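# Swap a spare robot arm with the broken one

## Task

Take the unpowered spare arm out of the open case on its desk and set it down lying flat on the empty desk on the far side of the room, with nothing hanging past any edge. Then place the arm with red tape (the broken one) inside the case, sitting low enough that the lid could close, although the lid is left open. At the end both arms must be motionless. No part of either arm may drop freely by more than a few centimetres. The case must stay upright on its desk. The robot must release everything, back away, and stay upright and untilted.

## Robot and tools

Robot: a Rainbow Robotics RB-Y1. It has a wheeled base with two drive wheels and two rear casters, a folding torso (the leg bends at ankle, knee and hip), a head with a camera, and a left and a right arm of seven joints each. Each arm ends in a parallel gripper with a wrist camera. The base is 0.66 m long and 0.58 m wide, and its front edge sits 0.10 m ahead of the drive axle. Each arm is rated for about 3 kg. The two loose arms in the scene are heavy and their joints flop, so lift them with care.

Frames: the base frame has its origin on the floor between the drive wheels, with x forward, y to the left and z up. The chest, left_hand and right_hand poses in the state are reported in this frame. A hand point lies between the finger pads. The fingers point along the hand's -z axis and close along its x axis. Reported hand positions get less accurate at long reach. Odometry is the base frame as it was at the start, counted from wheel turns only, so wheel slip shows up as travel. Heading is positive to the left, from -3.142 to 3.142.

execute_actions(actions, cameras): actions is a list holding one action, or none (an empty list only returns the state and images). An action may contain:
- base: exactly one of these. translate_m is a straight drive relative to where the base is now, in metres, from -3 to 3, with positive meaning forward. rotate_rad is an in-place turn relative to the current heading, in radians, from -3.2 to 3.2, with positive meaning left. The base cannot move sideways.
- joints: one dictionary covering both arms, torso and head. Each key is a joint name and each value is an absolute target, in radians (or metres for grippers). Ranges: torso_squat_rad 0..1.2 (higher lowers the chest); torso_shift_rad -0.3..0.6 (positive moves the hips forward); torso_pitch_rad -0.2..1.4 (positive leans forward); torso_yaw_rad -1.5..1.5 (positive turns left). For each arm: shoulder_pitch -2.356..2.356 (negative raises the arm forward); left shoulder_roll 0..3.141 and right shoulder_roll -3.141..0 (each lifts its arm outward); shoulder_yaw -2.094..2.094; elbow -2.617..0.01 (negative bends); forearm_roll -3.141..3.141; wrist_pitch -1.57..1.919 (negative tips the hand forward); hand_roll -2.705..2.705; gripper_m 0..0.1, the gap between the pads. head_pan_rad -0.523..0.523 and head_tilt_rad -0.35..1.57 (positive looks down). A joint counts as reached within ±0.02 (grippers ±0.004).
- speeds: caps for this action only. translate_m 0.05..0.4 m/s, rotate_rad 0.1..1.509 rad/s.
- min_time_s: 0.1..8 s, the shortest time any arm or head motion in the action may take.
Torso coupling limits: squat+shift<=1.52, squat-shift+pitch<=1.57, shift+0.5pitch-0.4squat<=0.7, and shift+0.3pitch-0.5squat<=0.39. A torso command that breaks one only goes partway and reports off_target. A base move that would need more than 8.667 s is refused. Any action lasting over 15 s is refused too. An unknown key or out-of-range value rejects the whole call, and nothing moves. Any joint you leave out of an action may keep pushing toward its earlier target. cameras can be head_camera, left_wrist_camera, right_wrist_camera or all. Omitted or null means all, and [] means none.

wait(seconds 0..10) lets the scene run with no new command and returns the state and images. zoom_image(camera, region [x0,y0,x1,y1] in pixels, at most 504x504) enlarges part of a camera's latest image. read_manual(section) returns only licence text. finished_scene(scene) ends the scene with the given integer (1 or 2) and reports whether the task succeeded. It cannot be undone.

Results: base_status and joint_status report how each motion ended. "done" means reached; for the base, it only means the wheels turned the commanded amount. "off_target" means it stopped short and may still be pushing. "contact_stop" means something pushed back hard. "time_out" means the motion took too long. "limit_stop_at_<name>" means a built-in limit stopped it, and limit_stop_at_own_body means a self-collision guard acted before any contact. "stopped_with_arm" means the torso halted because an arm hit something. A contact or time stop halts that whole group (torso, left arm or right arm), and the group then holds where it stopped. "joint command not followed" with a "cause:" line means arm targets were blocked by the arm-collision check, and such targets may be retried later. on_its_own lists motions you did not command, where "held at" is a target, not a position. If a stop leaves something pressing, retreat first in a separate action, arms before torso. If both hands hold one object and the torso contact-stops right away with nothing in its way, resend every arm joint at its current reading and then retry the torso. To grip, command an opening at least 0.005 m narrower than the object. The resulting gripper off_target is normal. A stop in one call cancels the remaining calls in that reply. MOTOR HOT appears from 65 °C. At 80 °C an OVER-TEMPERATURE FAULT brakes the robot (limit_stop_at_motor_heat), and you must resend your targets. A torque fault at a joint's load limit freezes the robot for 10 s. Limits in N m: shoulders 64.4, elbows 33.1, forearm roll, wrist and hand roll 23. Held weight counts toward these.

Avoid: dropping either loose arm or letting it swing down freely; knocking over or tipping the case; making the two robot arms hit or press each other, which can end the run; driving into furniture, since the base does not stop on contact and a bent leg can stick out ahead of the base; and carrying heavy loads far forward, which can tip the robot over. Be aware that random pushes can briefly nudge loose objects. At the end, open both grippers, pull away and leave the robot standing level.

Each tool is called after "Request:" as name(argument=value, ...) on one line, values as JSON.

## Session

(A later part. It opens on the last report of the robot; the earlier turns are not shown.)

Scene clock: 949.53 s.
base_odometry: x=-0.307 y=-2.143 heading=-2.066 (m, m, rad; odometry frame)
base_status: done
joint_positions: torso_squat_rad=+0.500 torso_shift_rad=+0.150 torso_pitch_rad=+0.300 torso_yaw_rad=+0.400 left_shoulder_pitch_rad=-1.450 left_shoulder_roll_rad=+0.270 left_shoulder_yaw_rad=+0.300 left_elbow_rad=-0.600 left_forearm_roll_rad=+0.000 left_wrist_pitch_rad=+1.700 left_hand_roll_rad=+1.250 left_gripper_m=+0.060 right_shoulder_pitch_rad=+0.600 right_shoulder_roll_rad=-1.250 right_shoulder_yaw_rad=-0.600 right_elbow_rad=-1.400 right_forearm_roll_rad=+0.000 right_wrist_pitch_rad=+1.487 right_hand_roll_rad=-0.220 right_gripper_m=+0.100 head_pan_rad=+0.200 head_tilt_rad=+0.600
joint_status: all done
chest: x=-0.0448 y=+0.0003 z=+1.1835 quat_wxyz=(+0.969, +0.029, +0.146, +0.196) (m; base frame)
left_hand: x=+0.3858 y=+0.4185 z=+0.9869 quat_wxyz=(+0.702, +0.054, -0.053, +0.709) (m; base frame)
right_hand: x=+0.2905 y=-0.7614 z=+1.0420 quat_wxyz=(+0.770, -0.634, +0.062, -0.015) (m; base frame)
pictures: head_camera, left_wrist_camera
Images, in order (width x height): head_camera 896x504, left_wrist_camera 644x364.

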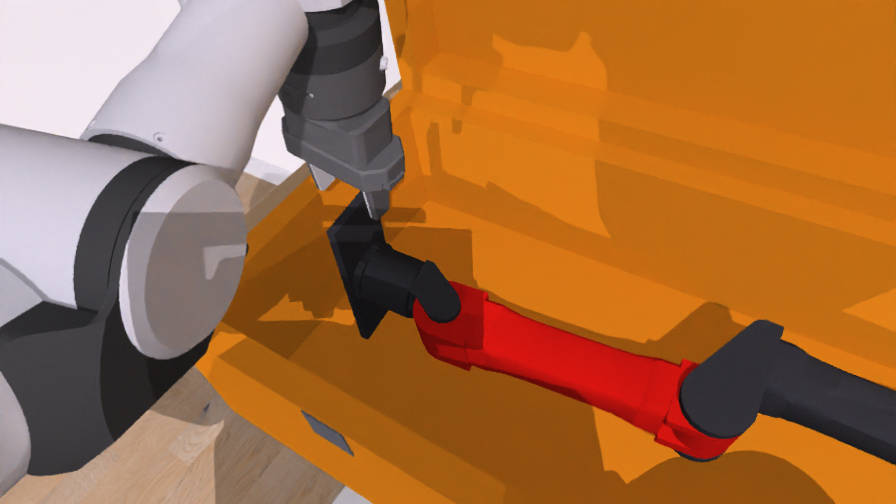

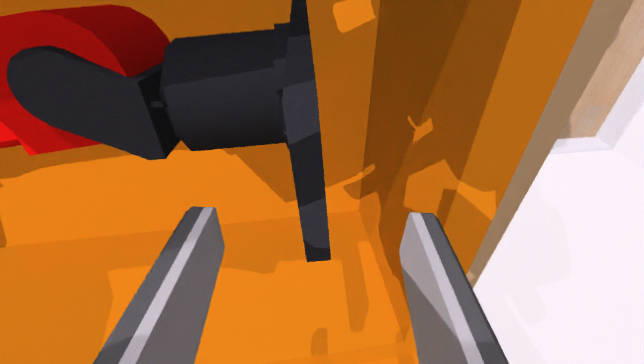

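Request:
execute_actions(actions=[{"joints":{"torso_squat_rad":0.6}}], cameras=["head_camera","left_wrist_camera"])

Scene clock: 961.13 s.
base_odometry: x=-0.307 y=-2.143 heading=-2.066 (m, m, rad; odometry frame)
base_status: not commanded
joint_positions: torso_squat_rad=+0.600 torso_shift_rad=+0.150 torso_pitch_rad=+0.300 torso_yaw_rad=+0.400 left_shoulder_pitch_rad=-1.450 left_shoulder_roll_rad=+0.270 left_shoulder_yaw_rad=+0.300 left_elbow_rad=-0.600 left_forearm_roll_rad=+0.000 left_wrist_pitch_rad=+1.700 left_hand_roll_rad=+1.250 left_gripper_m=+0.060 right_shoulder_pitch_rad=+0.600 right_shoulder_roll_rad=-1.250 right_shoulder_yaw_rad=-0.600 right_elbow_rad=-1.400 right_forearm_roll_rad=+0.000 right_wrist_pitch_rad=+1.487 right_hand_roll_rad=-0.220 right_gripper_m=+0.100 head_pan_rad=+0.200 head_tilt_rad=+0.600
joint_status: all done
chest: x=-0.0503 y=+0.0003 z=+1.1474 quat_wxyz=(+0.969, +0.029, +0.146, +0.196) (m; base frame)
left_hand: x=+0.3804 y=+0.4185 z=+0.9507 quat_wxyz=(+0.702, +0.054, -0.053, +0.709) (m; base frame)
right_hand: x=+0.2850 y=-0.7614 z=+1.0058 quat_wxyz=(+0.770, -0.634, +0.062, -0.015) (m; base frame)
pictures: head_camera, left_wrist_camera
Images, in order (width x height): head_camera 896x504, left_wrist_camera 644x364.

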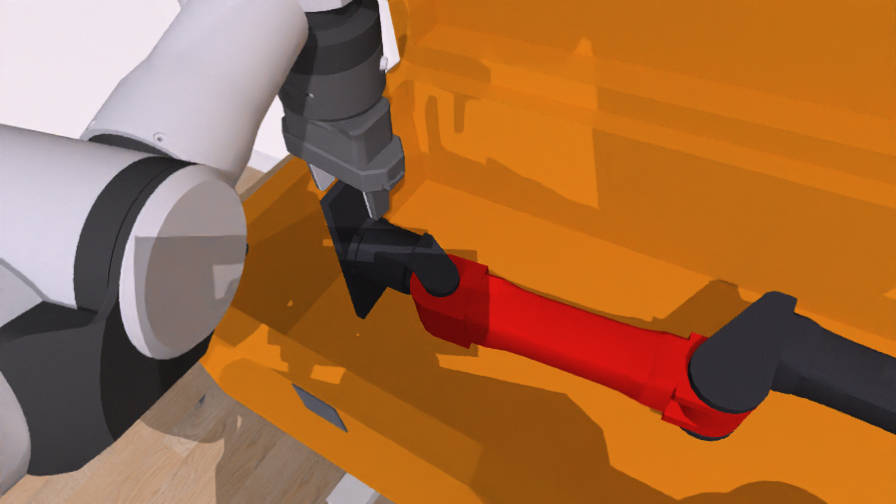

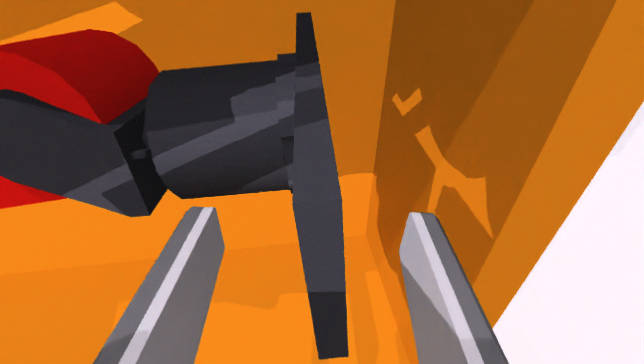

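Request:
execute_actions(actions=[{"base":{"translate_m":-0.01},"joints":{"torso_squat_rad":0.62}}], cameras=[])

Request:
execute_actions(actions=[{"joints":{"left_gripper_m":0.0}}], cameras=["left_wrist_camera"])

Request:
execute_actions(actions=[{"joints":{"torso_squat_rad":0.58}}], cameras=[])

Request:
execute_actions(actions=[{"base":{"translate_m":-0.09},"speeds":{"translate_m":0.05}}], cameras=["head_camera","left_wrist_camera"])

Scene clock: 981.77 s.
base_odometry: x=-0.302 y=-2.134 heading=-2.066 (m, m, rad; odometry frame)
base_status: done
joint_positions: torso_squat_rad=+0.620 torso_shift_rad=+0.150 torso_pitch_rad=+0.300 torso_yaw_rad=+0.400 left_shoulder_pitch_rad=-1.450 left_shoulder_roll_rad=+0.270 left_shoulder_yaw_rad=+0.300 left_elbow_rad=-0.600 left_forearm_roll_rad=+0.000 left_wrist_pitch_rad=+1.700 left_hand_roll_rad=+1.250 left_gripper_m=+0.060 right_shoulder_pitch_rad=+0.600 right_shoulder_roll_rad=-1.250 right_shoulder_yaw_rad=-0.600 right_elbow_rad=-1.400 right_forearm_roll_rad=+0.000 right_wrist_pitch_rad=+1.487 right_hand_roll_rad=-0.220 right_gripper_m=+0.100 head_pan_rad=+0.200 head_tilt_rad=+0.600
joint_status: all done
chest: x=-0.0515 y=+0.0003 z=+1.1394 quat_wxyz=(+0.969, +0.029, +0.147, +0.196) (m; base frame)
left_hand: x=+0.3792 y=+0.4185 z=+0.9427 quat_wxyz=(+0.702, +0.054, -0.053, +0.709) (m; base frame)
right_hand: x=+0.2838 y=-0.7615 z=+0.9978 quat_wxyz=(+0.770, -0.634, +0.062, -0.015) (m; base frame)
pictures: none
No camera images: the call's "cameras" was empty. Leave "cameras" out to get every camera's image.

Scene clock: 982.93 s.
base_odometry: x=-0.302 y=-2.134 heading=-2.066 (m, m, rad; odometry frame)
base_status: not commanded
joint_positions: torso_squat_rad=+0.620 torso_shift_rad=+0.150 torso_pitch_rad=+0.300 torso_yaw_rad=+0.400 left_shoulder_pitch_rad=-1.450 left_shoulder_roll_rad=+0.273 left_shoulder_yaw_rad=+0.300 left_elbow_rad=-0.600 left_forearm_roll_rad=-0.001 left_wrist_pitch_rad=+1.700 left_hand_roll_rad=+1.250 left_gripper_m=+0.012 right_shoulder_pitch_rad=+0.600 right_shoulder_roll_rad=-1.250 right_shoulder_yaw_rad=-0.600 right_elbow_rad=-1.400 right_forearm_roll_rad=+0.000 right_wrist_pitch_rad=+1.487 right_hand_roll_rad=-0.220 right_gripper_m=+0.100 head_pan_rad=+0.200 head_tilt_rad=+0.600
joint_status: left_gripper_m off_target (ended at +0.012, target +0.000)
chest: x=-0.0515 y=+0.0004 z=+1.1394 quat_wxyz=(+0.969, +0.029, +0.146, +0.197) (m; base frame)
left_hand: x=+0.3787 y=+0.4204 z=+0.9434 quat_wxyz=(+0.700, +0.055, -0.053, +0.710) (m; base frame)
right_hand: x=+0.2840 y=-0.7612 z=+0.9979 quat_wxyz=(+0.770, -0.634, +0.062, -0.015) (m; base frame)
pictures: left_wrist_camera
Images, in order (width x height): left_wrist_camera 644x364.

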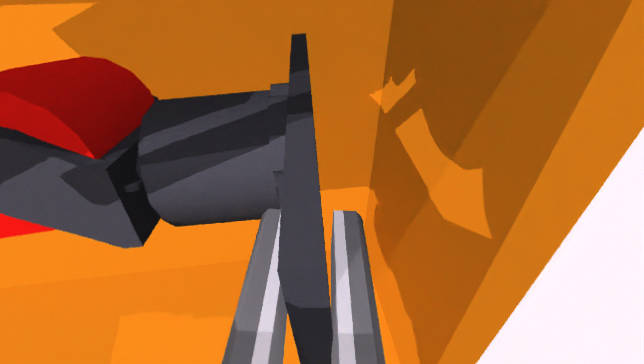

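Scene clock: 983.77 s.
base_odometry: x=-0.302 y=-2.134 heading=-2.066 (m, m, rad; odometry frame)
base_status: not commanded
joint_positions: torso_squat_rad=+0.580 torso_shift_rad=+0.150 torso_pitch_rad=+0.301 torso_yaw_rad=+0.400 left_shoulder_pitch_rad=-1.448 left_shoulder_roll_rad=+0.269 left_shoulder_yaw_rad=+0.300 left_elbow_rad=-0.599 left_forearm_roll_rad=+0.000 left_wrist_pitch_rad=+1.700 left_hand_roll_rad=+1.250 left_gripper_m=+0.011 right_shoulder_pitch_rad=+0.600 right_shoulder_roll_rad=-1.250 right_shoulder_yaw_rad=-0.600 right_elbow_rad=-1.400 right_forearm_roll_rad=+0.000 right_wrist_pitch_rad=+1.487 right_hand_roll_rad=-0.220 right_gripper_m=+0.100 head_pan_rad=+0.200 head_tilt_rad=+0.600
joint_status: all done
chest: x=-0.0486 y=+0.0005 z=+1.1550 quat_wxyz=(+0.969, +0.029, +0.147, +0.196) (m; base frame)
left_hand: x=+0.3810 y=+0.4182 z=+0.9561 quat_wxyz=(+0.702, +0.055, -0.050, +0.709) (m; base frame)
right_hand: x=+0.2865 y=-0.7613 z=+1.0133 quat_wxyz=(+0.770, -0.634, +0.063, -0.015) (m; base frame)
pictures: none
No camera images: the call's "cameras" was empty. Leave "cameras" out to get every camera's image.

Scene clock: 986.23 s.
base_odometry: x=-0.260 y=-2.054 heading=-2.067 (m, m, rad; odometry frame)
base_status: done
joint_positions: torso_squat_rad=+0.580 torso_shift_rad=+0.150 torso_pitch_rad=+0.301 torso_yaw_rad=+0.400 left_shoulder_pitch_rad=-1.448 left_shoulder_roll_rad=+0.268 left_shoulder_yaw_rad=+0.300 left_elbow_rad=-0.599 left_forearm_roll_rad=+0.001 left_wrist_pitch_rad=+1.700 left_hand_roll_rad=+1.250 left_gripper_m=+0.014 right_shoulder_pitch_rad=+0.600 right_shoulder_roll_rad=-1.250 right_shoulder_yaw_rad=-0.600 right_elbow_rad=-1.400 right_forearm_roll_rad=+0.000 right_wrist_pitch_rad=+1.487 right_hand_roll_rad=-0.220 right_gripper_m=+0.100 head_pan_rad=+0.200 head_tilt_rad=+0.600
joint_status: not commanded
chest: x=-0.0487 y=+0.0005 z=+1.1550 quat_wxyz=(+0.969, +0.029, +0.147, +0.196) (m; base frame)
left_hand: x=+0.3811 y=+0.4175 z=+0.9559 quat_wxyz=(+0.702, +0.054, -0.050, +0.709) (m; base frame)
right_hand: x=+0.2864 y=-0.7614 z=+1.0134 quat_wxyz=(+0.770, -0.634, +0.063, -0.015) (m; base frame)
pictures: head_camera, left_wrist_camera
Images, in order (width x height): head_camera 896x504, left_wrist_camera 644x364.

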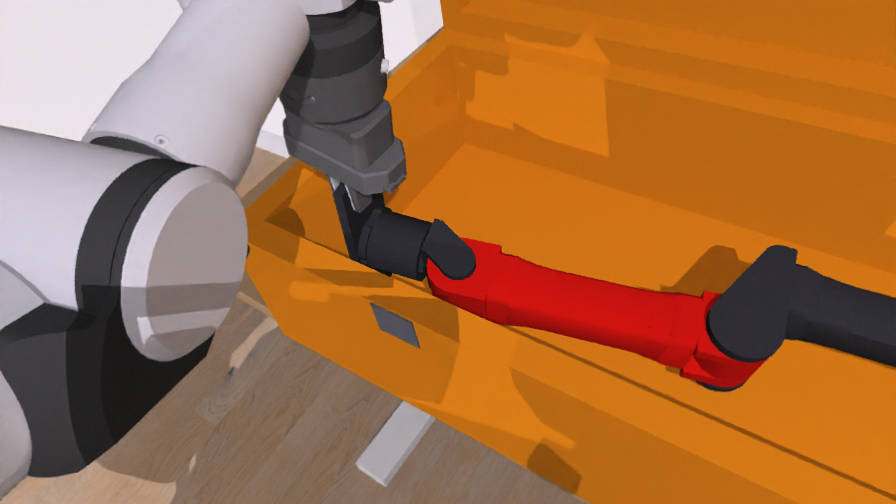

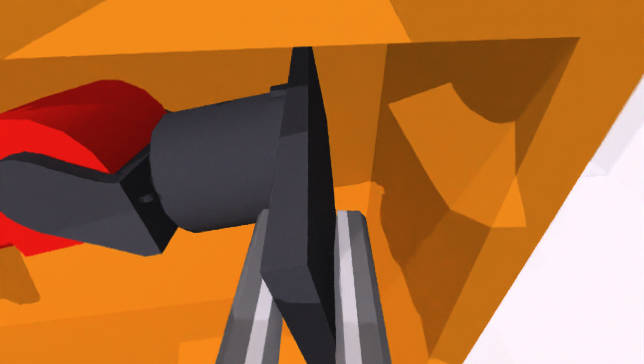

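Request:
execute_actions(actions=[{"joints":{"torso_squat_rad":0.625}}], cameras=[])

Request:
execute_actions(actions=[{"base":{"translate_m":0.07},"speeds":{"translate_m":0.05}}], cameras=["head_camera","left_wrist_camera"])

Scene clock: 992.73 s.
base_odometry: x=-0.260 y=-2.054 heading=-2.067 (m, m, rad; odometry frame)
base_status: not commanded
joint_positions: torso_squat_rad=+0.625 torso_shift_rad=+0.150 torso_pitch_rad=+0.299 torso_yaw_rad=+0.400 left_shoulder_pitch_rad=-1.452 left_shoulder_roll_rad=+0.271 left_shoulder_yaw_rad=+0.300 left_elbow_rad=-0.601 left_forearm_roll_rad=+0.000 left_wrist_pitch_rad=+1.700 left_hand_roll_rad=+1.250 left_gripper_m=+0.014 right_shoulder_pitch_rad=+0.600 right_shoulder_roll_rad=-1.250 right_shoulder_yaw_rad=-0.600 right_elbow_rad=-1.400 right_forearm_roll_rad=+0.000 right_wrist_pitch_rad=+1.487 right_hand_roll_rad=-0.220 right_gripper_m=+0.100 head_pan_rad=+0.200 head_tilt_rad=+0.600
joint_status: all done
chest: x=-0.0522 y=+0.0002 z=+1.1375 quat_wxyz=(+0.969, +0.029, +0.146, +0.197) (m; base frame)
left_hand: x=+0.3795 y=+0.4189 z=+0.9428 quat_wxyz=(+0.701, +0.053, -0.055, +0.709) (m; base frame)
right_hand: x=+0.2832 y=-0.7615 z=+0.9959 quat_wxyz=(+0.771, -0.634, +0.062, -0.015) (m; base frame)
pictures: none
No camera images: the call's "cameras" was empty. Leave "cameras" out to get every camera's image.

Scene clock: 994.97 s.
base_odometry: x=-0.293 y=-2.116 heading=-2.067 (m, m, rad; odometry frame)
base_status: done
joint_positions: torso_squat_rad=+0.625 torso_shift_rad=+0.150 torso_pitch_rad=+0.299 torso_yaw_rad=+0.400 left_shoulder_pitch_rad=-1.450 left_shoulder_roll_rad=+0.271 left_shoulder_yaw_rad=+0.300 left_elbow_rad=-0.600 left_forearm_roll_rad=+0.000 left_wrist_pitch_rad=+1.701 left_hand_roll_rad=+1.250 left_gripper_m=+0.009 right_shoulder_pitch_rad=+0.600 right_shoulder_roll_rad=-1.250 right_shoulder_yaw_rad=-0.600 right_elbow_rad=-1.400 right_forearm_roll_rad=+0.000 right_wrist_pitch_rad=+1.487 right_hand_roll_rad=-0.220 right_gripper_m=+0.100 head_pan_rad=+0.200 head_tilt_rad=+0.600
joint_status: not commanded
on_its_own: left_gripper_m moved -0.005 toward your old target +0.000
chest: x=-0.0520 y=+0.0002 z=+1.1375 quat_wxyz=(+0.969, +0.029, +0.146, +0.197) (m; base frame)
left_hand: x=+0.3787 y=+0.4192 z=+0.9418 quat_wxyz=(+0.701, +0.054, -0.053, +0.709) (m; base frame)
right_hand: x=+0.2835 y=-0.7614 z=+0.9958 quat_wxyz=(+0.771, -0.634, +0.062, -0.015) (m; base frame)
pictures: head_camera, left_wrist_camera
Images, in order (width x height): head_camera 896x504, left_wrist_camera 644x364.

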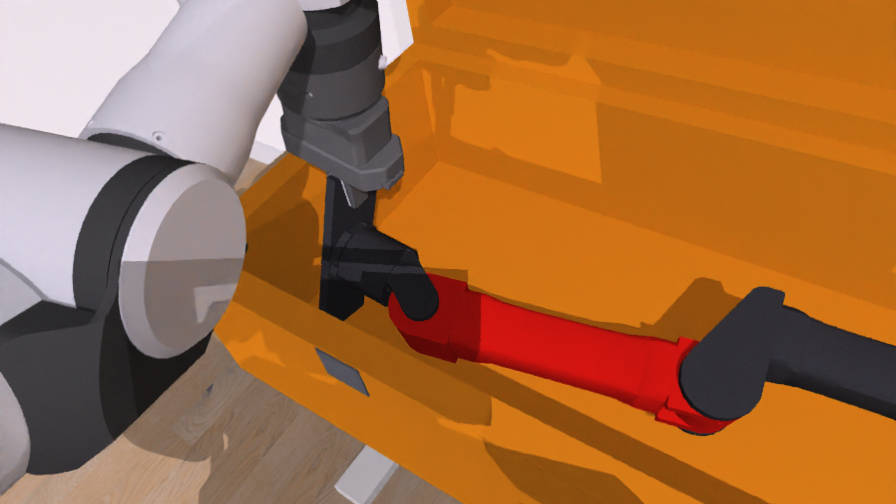

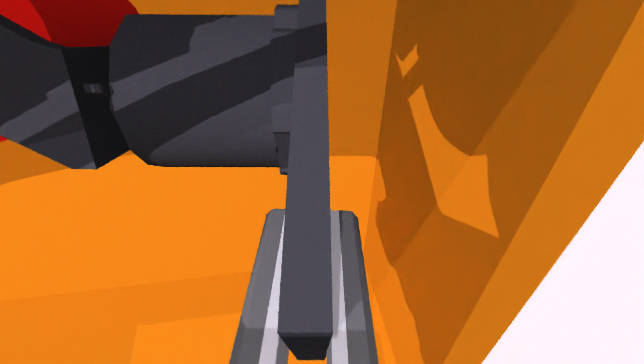

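Request:
execute_actions(actions=[{"base":{"translate_m":0.06},"speeds":{"translate_m":0.05}}], cameras=["head_camera"])

Request:
execute_actions(actions=[{"base":{"translate_m":0.04},"speeds":{"translate_m":0.05},"joints":{"torso_squat_rad":0.68,"torso_yaw_rad":0.37}}], cameras=["head_camera","left_wrist_camera"])

Scene clock: 1001.93 s.
base_odometry: x=-0.322 y=-2.169 heading=-2.066 (m, m, rad; odometry frame)
base_status: done
joint_positions: torso_squat_rad=+0.625 torso_shift_rad=+0.150 torso_pitch_rad=+0.300 torso_yaw_rad=+0.400 left_shoulder_pitch_rad=-1.449 left_shoulder_roll_rad=+0.271 left_shoulder_yaw_rad=+0.300 left_elbow_rad=-0.599 left_forearm_roll_rad=+0.000 left_wrist_pitch_rad=+1.701 left_hand_roll_rad=+1.250 left_gripper_m=+0.010 right_shoulder_pitch_rad=+0.600 right_shoulder_roll_rad=-1.250 right_shoulder_yaw_rad=-0.600 right_elbow_rad=-1.400 right_forearm_roll_rad=+0.000 right_wrist_pitch_rad=+1.487 right_hand_roll_rad=-0.220 right_gripper_m=+0.100 head_pan_rad=+0.200 head_tilt_rad=+0.600
joint_status: not commanded
chest: x=-0.0518 y=+0.0004 z=+1.1374 quat_wxyz=(+0.969, +0.029, +0.147, +0.197) (m; base frame)
left_hand: x=+0.3781 y=+0.4194 z=+0.9403 quat_wxyz=(+0.701, +0.055, -0.052, +0.709) (m; base frame)
right_hand: x=+0.2837 y=-0.7613 z=+0.9958 quat_wxyz=(+0.770, -0.634, +0.062, -0.015) (m; base frame)
pictures: head_camera
Images, in order (width x height): head_camera 896x504.

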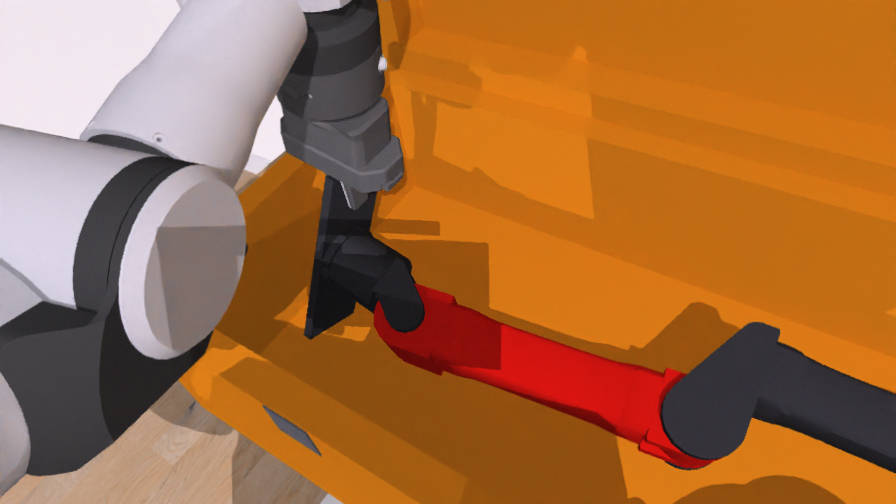

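Scene clock: 1003.67 s.
base_odometry: x=-0.341 y=-2.204 heading=-2.066 (m, m, rad; odometry frame)
base_status: done
joint_positions: torso_squat_rad=+0.680 torso_shift_rad=+0.150 torso_pitch_rad=+0.300 torso_yaw_rad=+0.370 left_shoulder_pitch_rad=-1.451 left_shoulder_roll_rad=+0.270 left_shoulder_yaw_rad=+0.300 left_elbow_rad=-0.600 left_forearm_roll_rad=+0.000 left_wrist_pitch_rad=+1.700 left_hand_roll_rad=+1.250 left_gripper_m=+0.014 right_shoulder_pitch_rad=+0.600 right_shoulder_roll_rad=-1.250 right_shoulder_yaw_rad=-0.600 right_elbow_rad=-1.400 right_forearm_roll_rad=+0.000 right_wrist_pitch_rad=+1.487 right_hand_roll_rad=-0.220 right_gripper_m=+0.100 head_pan_rad=+0.200 head_tilt_rad=+0.600
joint_status: all done
chest: x=-0.0553 y=+0.0001 z=+1.1143 quat_wxyz=(+0.972, +0.027, +0.147, +0.182) (m; base frame)
left_hand: x=+0.3876 y=+0.4040 z=+0.9150 quat_wxyz=(+0.712, +0.050, -0.051, +0.699) (m; base frame)
right_hand: x=+0.2579 y=-0.7721 z=+0.9793 quat_wxyz=(+0.767, -0.637, +0.071, -0.027) (m; base frame)
pictures: head_camera, left_wrist_camera
Images, in order (width x height): head_camera 896x504, left_wrist_camera 644x364.

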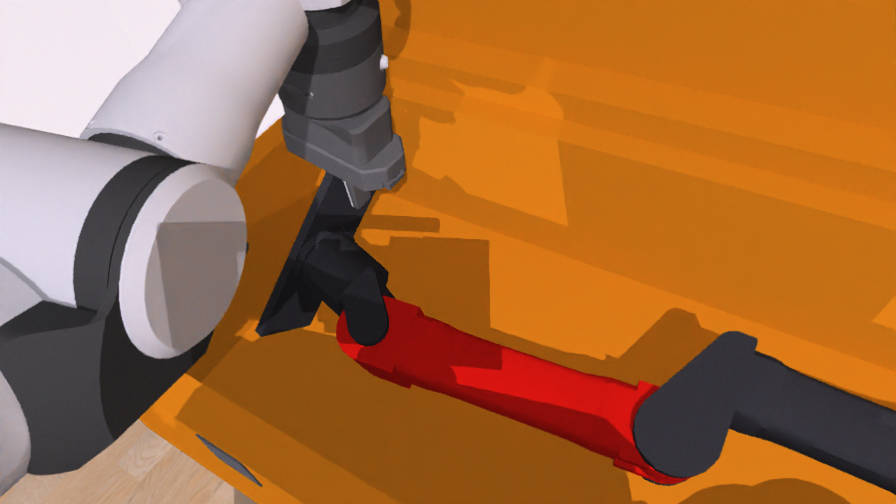

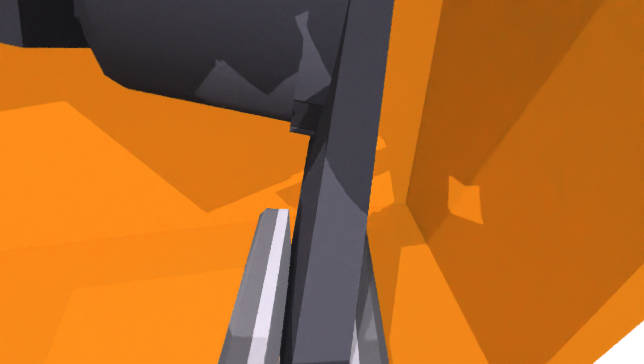

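Request:
execute_actions(actions=[{"joints":{"torso_squat_rad":0.72,"torso_yaw_rad":0.31}}], cameras=["left_wrist_camera"])

Request:
execute_actions(actions=[{"joints":{"torso_squat_rad":0.77}}], cameras=["head_camera","left_wrist_camera"])

Scene clock: 1008.97 s.
base_odometry: x=-0.341 y=-2.204 heading=-2.066 (m, m, rad; odometry frame)
base_status: not commanded
joint_positions: torso_squat_rad=+0.720 torso_shift_rad=+0.150 torso_pitch_rad=+0.300 torso_yaw_rad=+0.310 left_shoulder_pitch_rad=-1.451 left_shoulder_roll_rad=+0.272 left_shoulder_yaw_rad=+0.300 left_elbow_rad=-0.601 left_forearm_roll_rad=-0.001 left_wrist_pitch_rad=+1.699 left_hand_roll_rad=+1.250 left_gripper_m=+0.018 right_shoulder_pitch_rad=+0.600 right_shoulder_roll_rad=-1.250 right_shoulder_yaw_rad=-0.600 right_elbow_rad=-1.400 right_forearm_roll_rad=+0.000 right_wrist_pitch_rad=+1.487 right_hand_roll_rad=-0.220 right_gripper_m=+0.100 head_pan_rad=+0.200 head_tilt_rad=+0.600
joint_status: all done
chest: x=-0.0581 y=+0.0002 z=+1.0965 quat_wxyz=(+0.977, +0.023, +0.147, +0.153) (m; base frame)
left_hand: x=+0.4075 y=+0.3761 z=+0.8914 quat_wxyz=(+0.731, +0.042, -0.048, +0.679) (m; base frame)
right_hand: x=+0.2105 y=-0.7909 z=+0.9754 quat_wxyz=(+0.761, -0.641, +0.089, -0.049) (m; base frame)
pictures: left_wrist_camera
Images, in order (width x height): left_wrist_camera 644x364.

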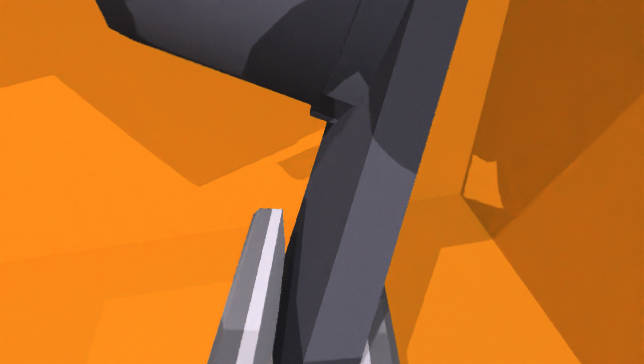

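Scene clock: 1009.83 s.
base_odometry: x=-0.341 y=-2.204 heading=-2.066 (m, m, rad; odometry frame)
base_status: not commanded
joint_positions: torso_squat_rad=+0.770 torso_shift_rad=+0.150 torso_pitch_rad=+0.299 torso_yaw_rad=+0.310 left_shoulder_pitch_rad=-1.453 left_shoulder_roll_rad=+0.273 left_shoulder_yaw_rad=+0.300 left_elbow_rad=-0.602 left_forearm_roll_rad=-0.001 left_wrist_pitch_rad=+1.699 left_hand_roll_rad=+1.250 left_gripper_m=+0.017 right_shoulder_pitch_rad=+0.600 right_shoulder_roll_rad=-1.250 right_shoulder_yaw_rad=-0.600 right_elbow_rad=-1.400 right_forearm_roll_rad=+0.000 right_wrist_pitch_rad=+1.487 right_hand_roll_rad=-0.220 right_gripper_m=+0.100 head_pan_rad=+0.200 head_tilt_rad=+0.600
joint_status: all done
chest: x=-0.0617 y=+0.0002 z=+1.0731 quat_wxyz=(+0.977, +0.023, +0.147, +0.153) (m; base frame)
left_hand: x=+0.4047 y=+0.3758 z=+0.8689 quat_wxyz=(+0.732, +0.041, -0.049, +0.679) (m; base frame)
right_hand: x=+0.2069 y=-0.7910 z=+0.9519 quat_wxyz=(+0.761, -0.641, +0.089, -0.049) (m; base frame)
pictures: head_camera, left_wrist_camera
Images, in order (width x height): head_camera 896x504, left_wrist_camera 644x364.

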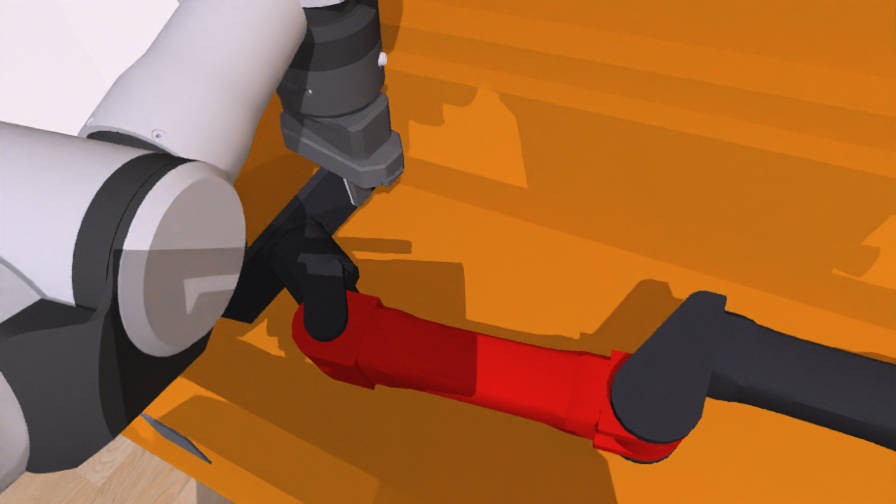

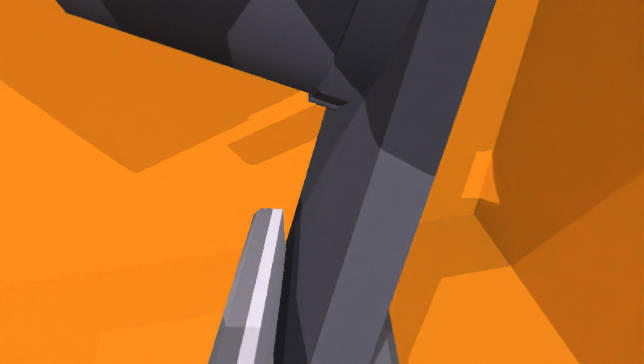

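Nearly flat. A touch lower, release, retreat, check.

Request:
execute_actions(actions=[{"joints":{"torso_squat_rad":0.79}}], cameras=[])

Request:
execute_actions(actions=[{"joints":{"left_gripper_m":0.04}}], cameras=["left_wrist_camera"])

Request:
execute_actions(actions=[{"joints":{"torso_squat_rad":0.45}}], cameras=["head_camera"])

Request:
execute_actions(actions=[{"base":{"translate_m":-0.6},"joints":{"head_tilt_rad":0.2,"head_pan_rad":-0.3}}], cameras=["head_camera"])

Scene clock: 1018.00 s.
base_odometry: x=-0.341 y=-2.204 heading=-2.066 (m, m, rad; odometry frame)
base_status: not commanded
joint_positions: torso_squat_rad=+0.790 torso_shift_rad=+0.150 torso_pitch_rad=+0.300 torso_yaw_rad=+0.310 left_shoulder_pitch_rad=-1.453 left_shoulder_roll_rad=+0.273 left_shoulder_yaw_rad=+0.300 left_elbow_rad=-0.602 left_forearm_roll_rad=-0.001 left_wrist_pitch_rad=+1.699 left_hand_roll_rad=+1.250 left_gripper_m=+0.017 right_shoulder_pitch_rad=+0.600 right_shoulder_roll_rad=-1.250 right_shoulder_yaw_rad=-0.600 right_elbow_rad=-1.400 right_forearm_roll_rad=+0.000 right_wrist_pitch_rad=+1.487 right_hand_roll_rad=-0.220 right_gripper_m=+0.100 head_pan_rad=+0.200 head_tilt_rad=+0.600
joint_status: all done
chest: x=-0.0631 y=+0.0002 z=+1.0633 quat_wxyz=(+0.977, +0.023, +0.147, +0.153) (m; base frame)
left_hand: x=+0.4031 y=+0.3758 z=+0.8590 quat_wxyz=(+0.732, +0.042, -0.049, +0.679) (m; base frame)
right_hand: x=+0.2054 y=-0.7910 z=+0.9422 quat_wxyz=(+0.761, -0.641, +0.089, -0.049) (m; base frame)
pictures: none
No camera images: the call's "cameras" was empty. Leave "cameras" out to get every camera's image.

Scene clock: 1018.90 s.
base_odometry: x=-0.341 y=-2.204 heading=-2.066 (m, m, rad; odometry frame)
base_status: not commanded
joint_positions: torso_squat_rad=+0.790 torso_shift_rad=+0.150 torso_pitch_rad=+0.300 torso_yaw_rad=+0.310 left_shoulder_pitch_rad=-1.450 left_shoulder_roll_rad=+0.270 left_shoulder_yaw_rad=+0.300 left_elbow_rad=-0.600 left_forearm_roll_rad=+0.000 left_wrist_pitch_rad=+1.700 left_hand_roll_rad=+1.250 left_gripper_m=+0.040 right_shoulder_pitch_rad=+0.600 right_shoulder_roll_rad=-1.250 right_shoulder_yaw_rad=-0.600 right_elbow_rad=-1.400 right_forearm_roll_rad=+0.000 right_wrist_pitch_rad=+1.487 right_hand_roll_rad=-0.220 right_gripper_m=+0.100 head_pan_rad=+0.200 head_tilt_rad=+0.600
joint_status: all done
chest: x=-0.0630 y=+0.0002 z=+1.0633 quat_wxyz=(+0.977, +0.023, +0.148, +0.153) (m; base frame)
left_hand: x=+0.4019 y=+0.3747 z=+0.8564 quat_wxyz=(+0.732, +0.042, -0.046, +0.679) (m; base frame)
right_hand: x=+0.2055 y=-0.7909 z=+0.9422 quat_wxyz=(+0.761, -0.641, +0.089, -0.049) (m; base frame)
pictures: left_wrist_camera
Images, in order (width x height): left_wrist_camera 644x364.

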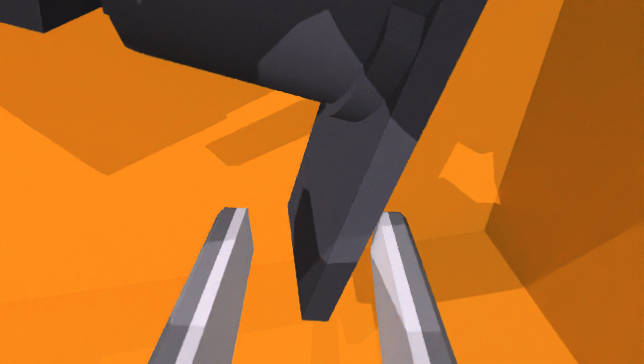

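Scene clock: 1020.83 s.
base_odometry: x=-0.341 y=-2.204 heading=-2.066 (m, m, rad; odometry frame)
base_status: not commanded
joint_positions: torso_squat_rad=+0.450 torso_shift_rad=+0.150 torso_pitch_rad=+0.300 torso_yaw_rad=+0.310 left_shoulder_pitch_rad=-1.450 left_shoulder_roll_rad=+0.270 left_shoulder_yaw_rad=+0.300 left_elbow_rad=-0.600 left_forearm_roll_rad=+0.000 left_wrist_pitch_rad=+1.700 left_hand_roll_rad=+1.250 left_gripper_m=+0.040 right_shoulder_pitch_rad=+0.600 right_shoulder_roll_rad=-1.250 right_shoulder_yaw_rad=-0.600 right_elbow_rad=-1.400 right_forearm_roll_rad=+0.000 right_wrist_pitch_rad=+1.487 right_hand_roll_rad=-0.220 right_gripper_m=+0.100 head_pan_rad=+0.200 head_tilt_rad=+0.600
joint_status: all done
chest: x=-0.0423 y=+0.0002 z=+1.1993 quat_wxyz=(+0.977, +0.023, +0.148, +0.153) (m; base frame)
left_hand: x=+0.4224 y=+0.3747 z=+0.9922 quat_wxyz=(+0.732, +0.043, -0.046, +0.679) (m; base frame)
right_hand: x=+0.2262 y=-0.7909 z=+1.0782 quat_wxyz=(+0.761, -0.641, +0.089, -0.049) (m; base frame)
pictures: head_camera
Images, in order (width x height): head_camera 896x504.

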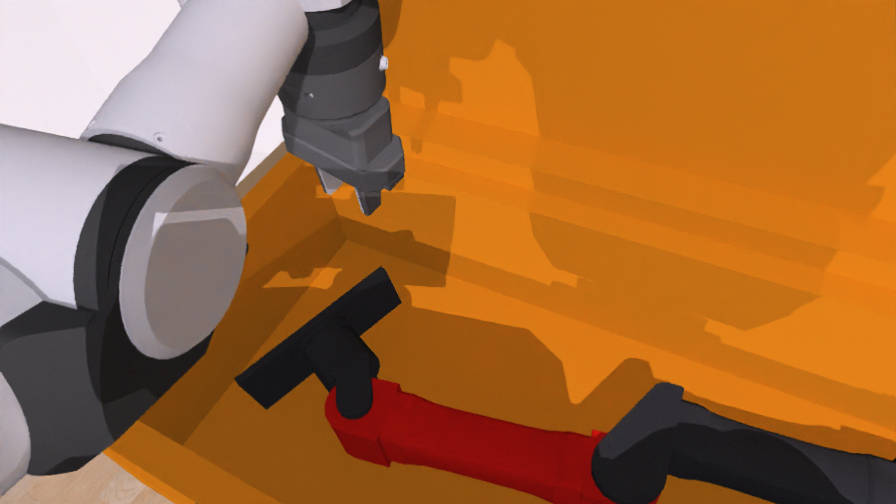

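Scene clock: 1024.13 s.
base_odometry: x=-0.056 y=-1.676 heading=-2.065 (m, m, rad; odometry frame)
base_status: done
joint_positions: torso_squat_rad=+0.450 torso_shift_rad=+0.150 torso_pitch_rad=+0.300 torso_yaw_rad=+0.310 left_shoulder_pitch_rad=-1.450 left_shoulder_roll_rad=+0.270 left_shoulder_yaw_rad=+0.300 left_elbow_rad=-0.600 left_forearm_roll_rad=+0.000 left_wrist_pitch_rad=+1.700 left_hand_roll_rad=+1.250 left_gripper_m=+0.040 right_shoulder_pitch_rad=+0.600 right_shoulder_roll_rad=-1.250 right_shoulder_yaw_rad=-0.600 right_elbow_rad=-1.400 right_forearm_roll_rad=+0.000 right_wrist_pitch_rad=+1.487 right_hand_roll_rad=-0.220 right_gripper_m=+0.100 head_pan_rad=-0.300 head_tilt_rad=+0.200
joint_status: all done
chest: x=-0.0424 y=+0.0002 z=+1.1993 quat_wxyz=(+0.977, +0.023, +0.148, +0.153) (m; base frame)
left_hand: x=+0.4223 y=+0.3746 z=+0.9922 quat_wxyz=(+0.732, +0.043, -0.046, +0.678) (m; base frame)
right_hand: x=+0.2260 y=-0.7910 z=+1.0783 quat_wxyz=(+0.761, -0.641, +0.089, -0.049) (m; base frame)
pictures: head_camera
Images, in order (width x height): head_camera 896x504.

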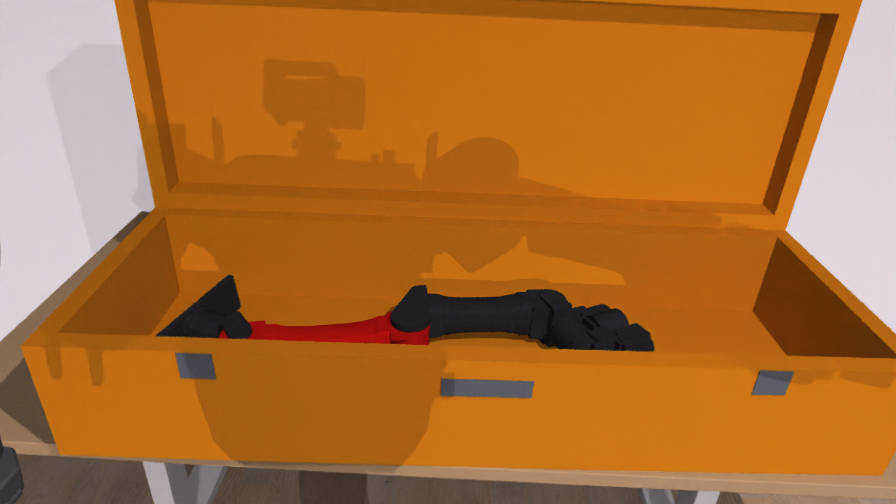

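Request:
finished_scene(scene=1)

The scene is finished: the task was done.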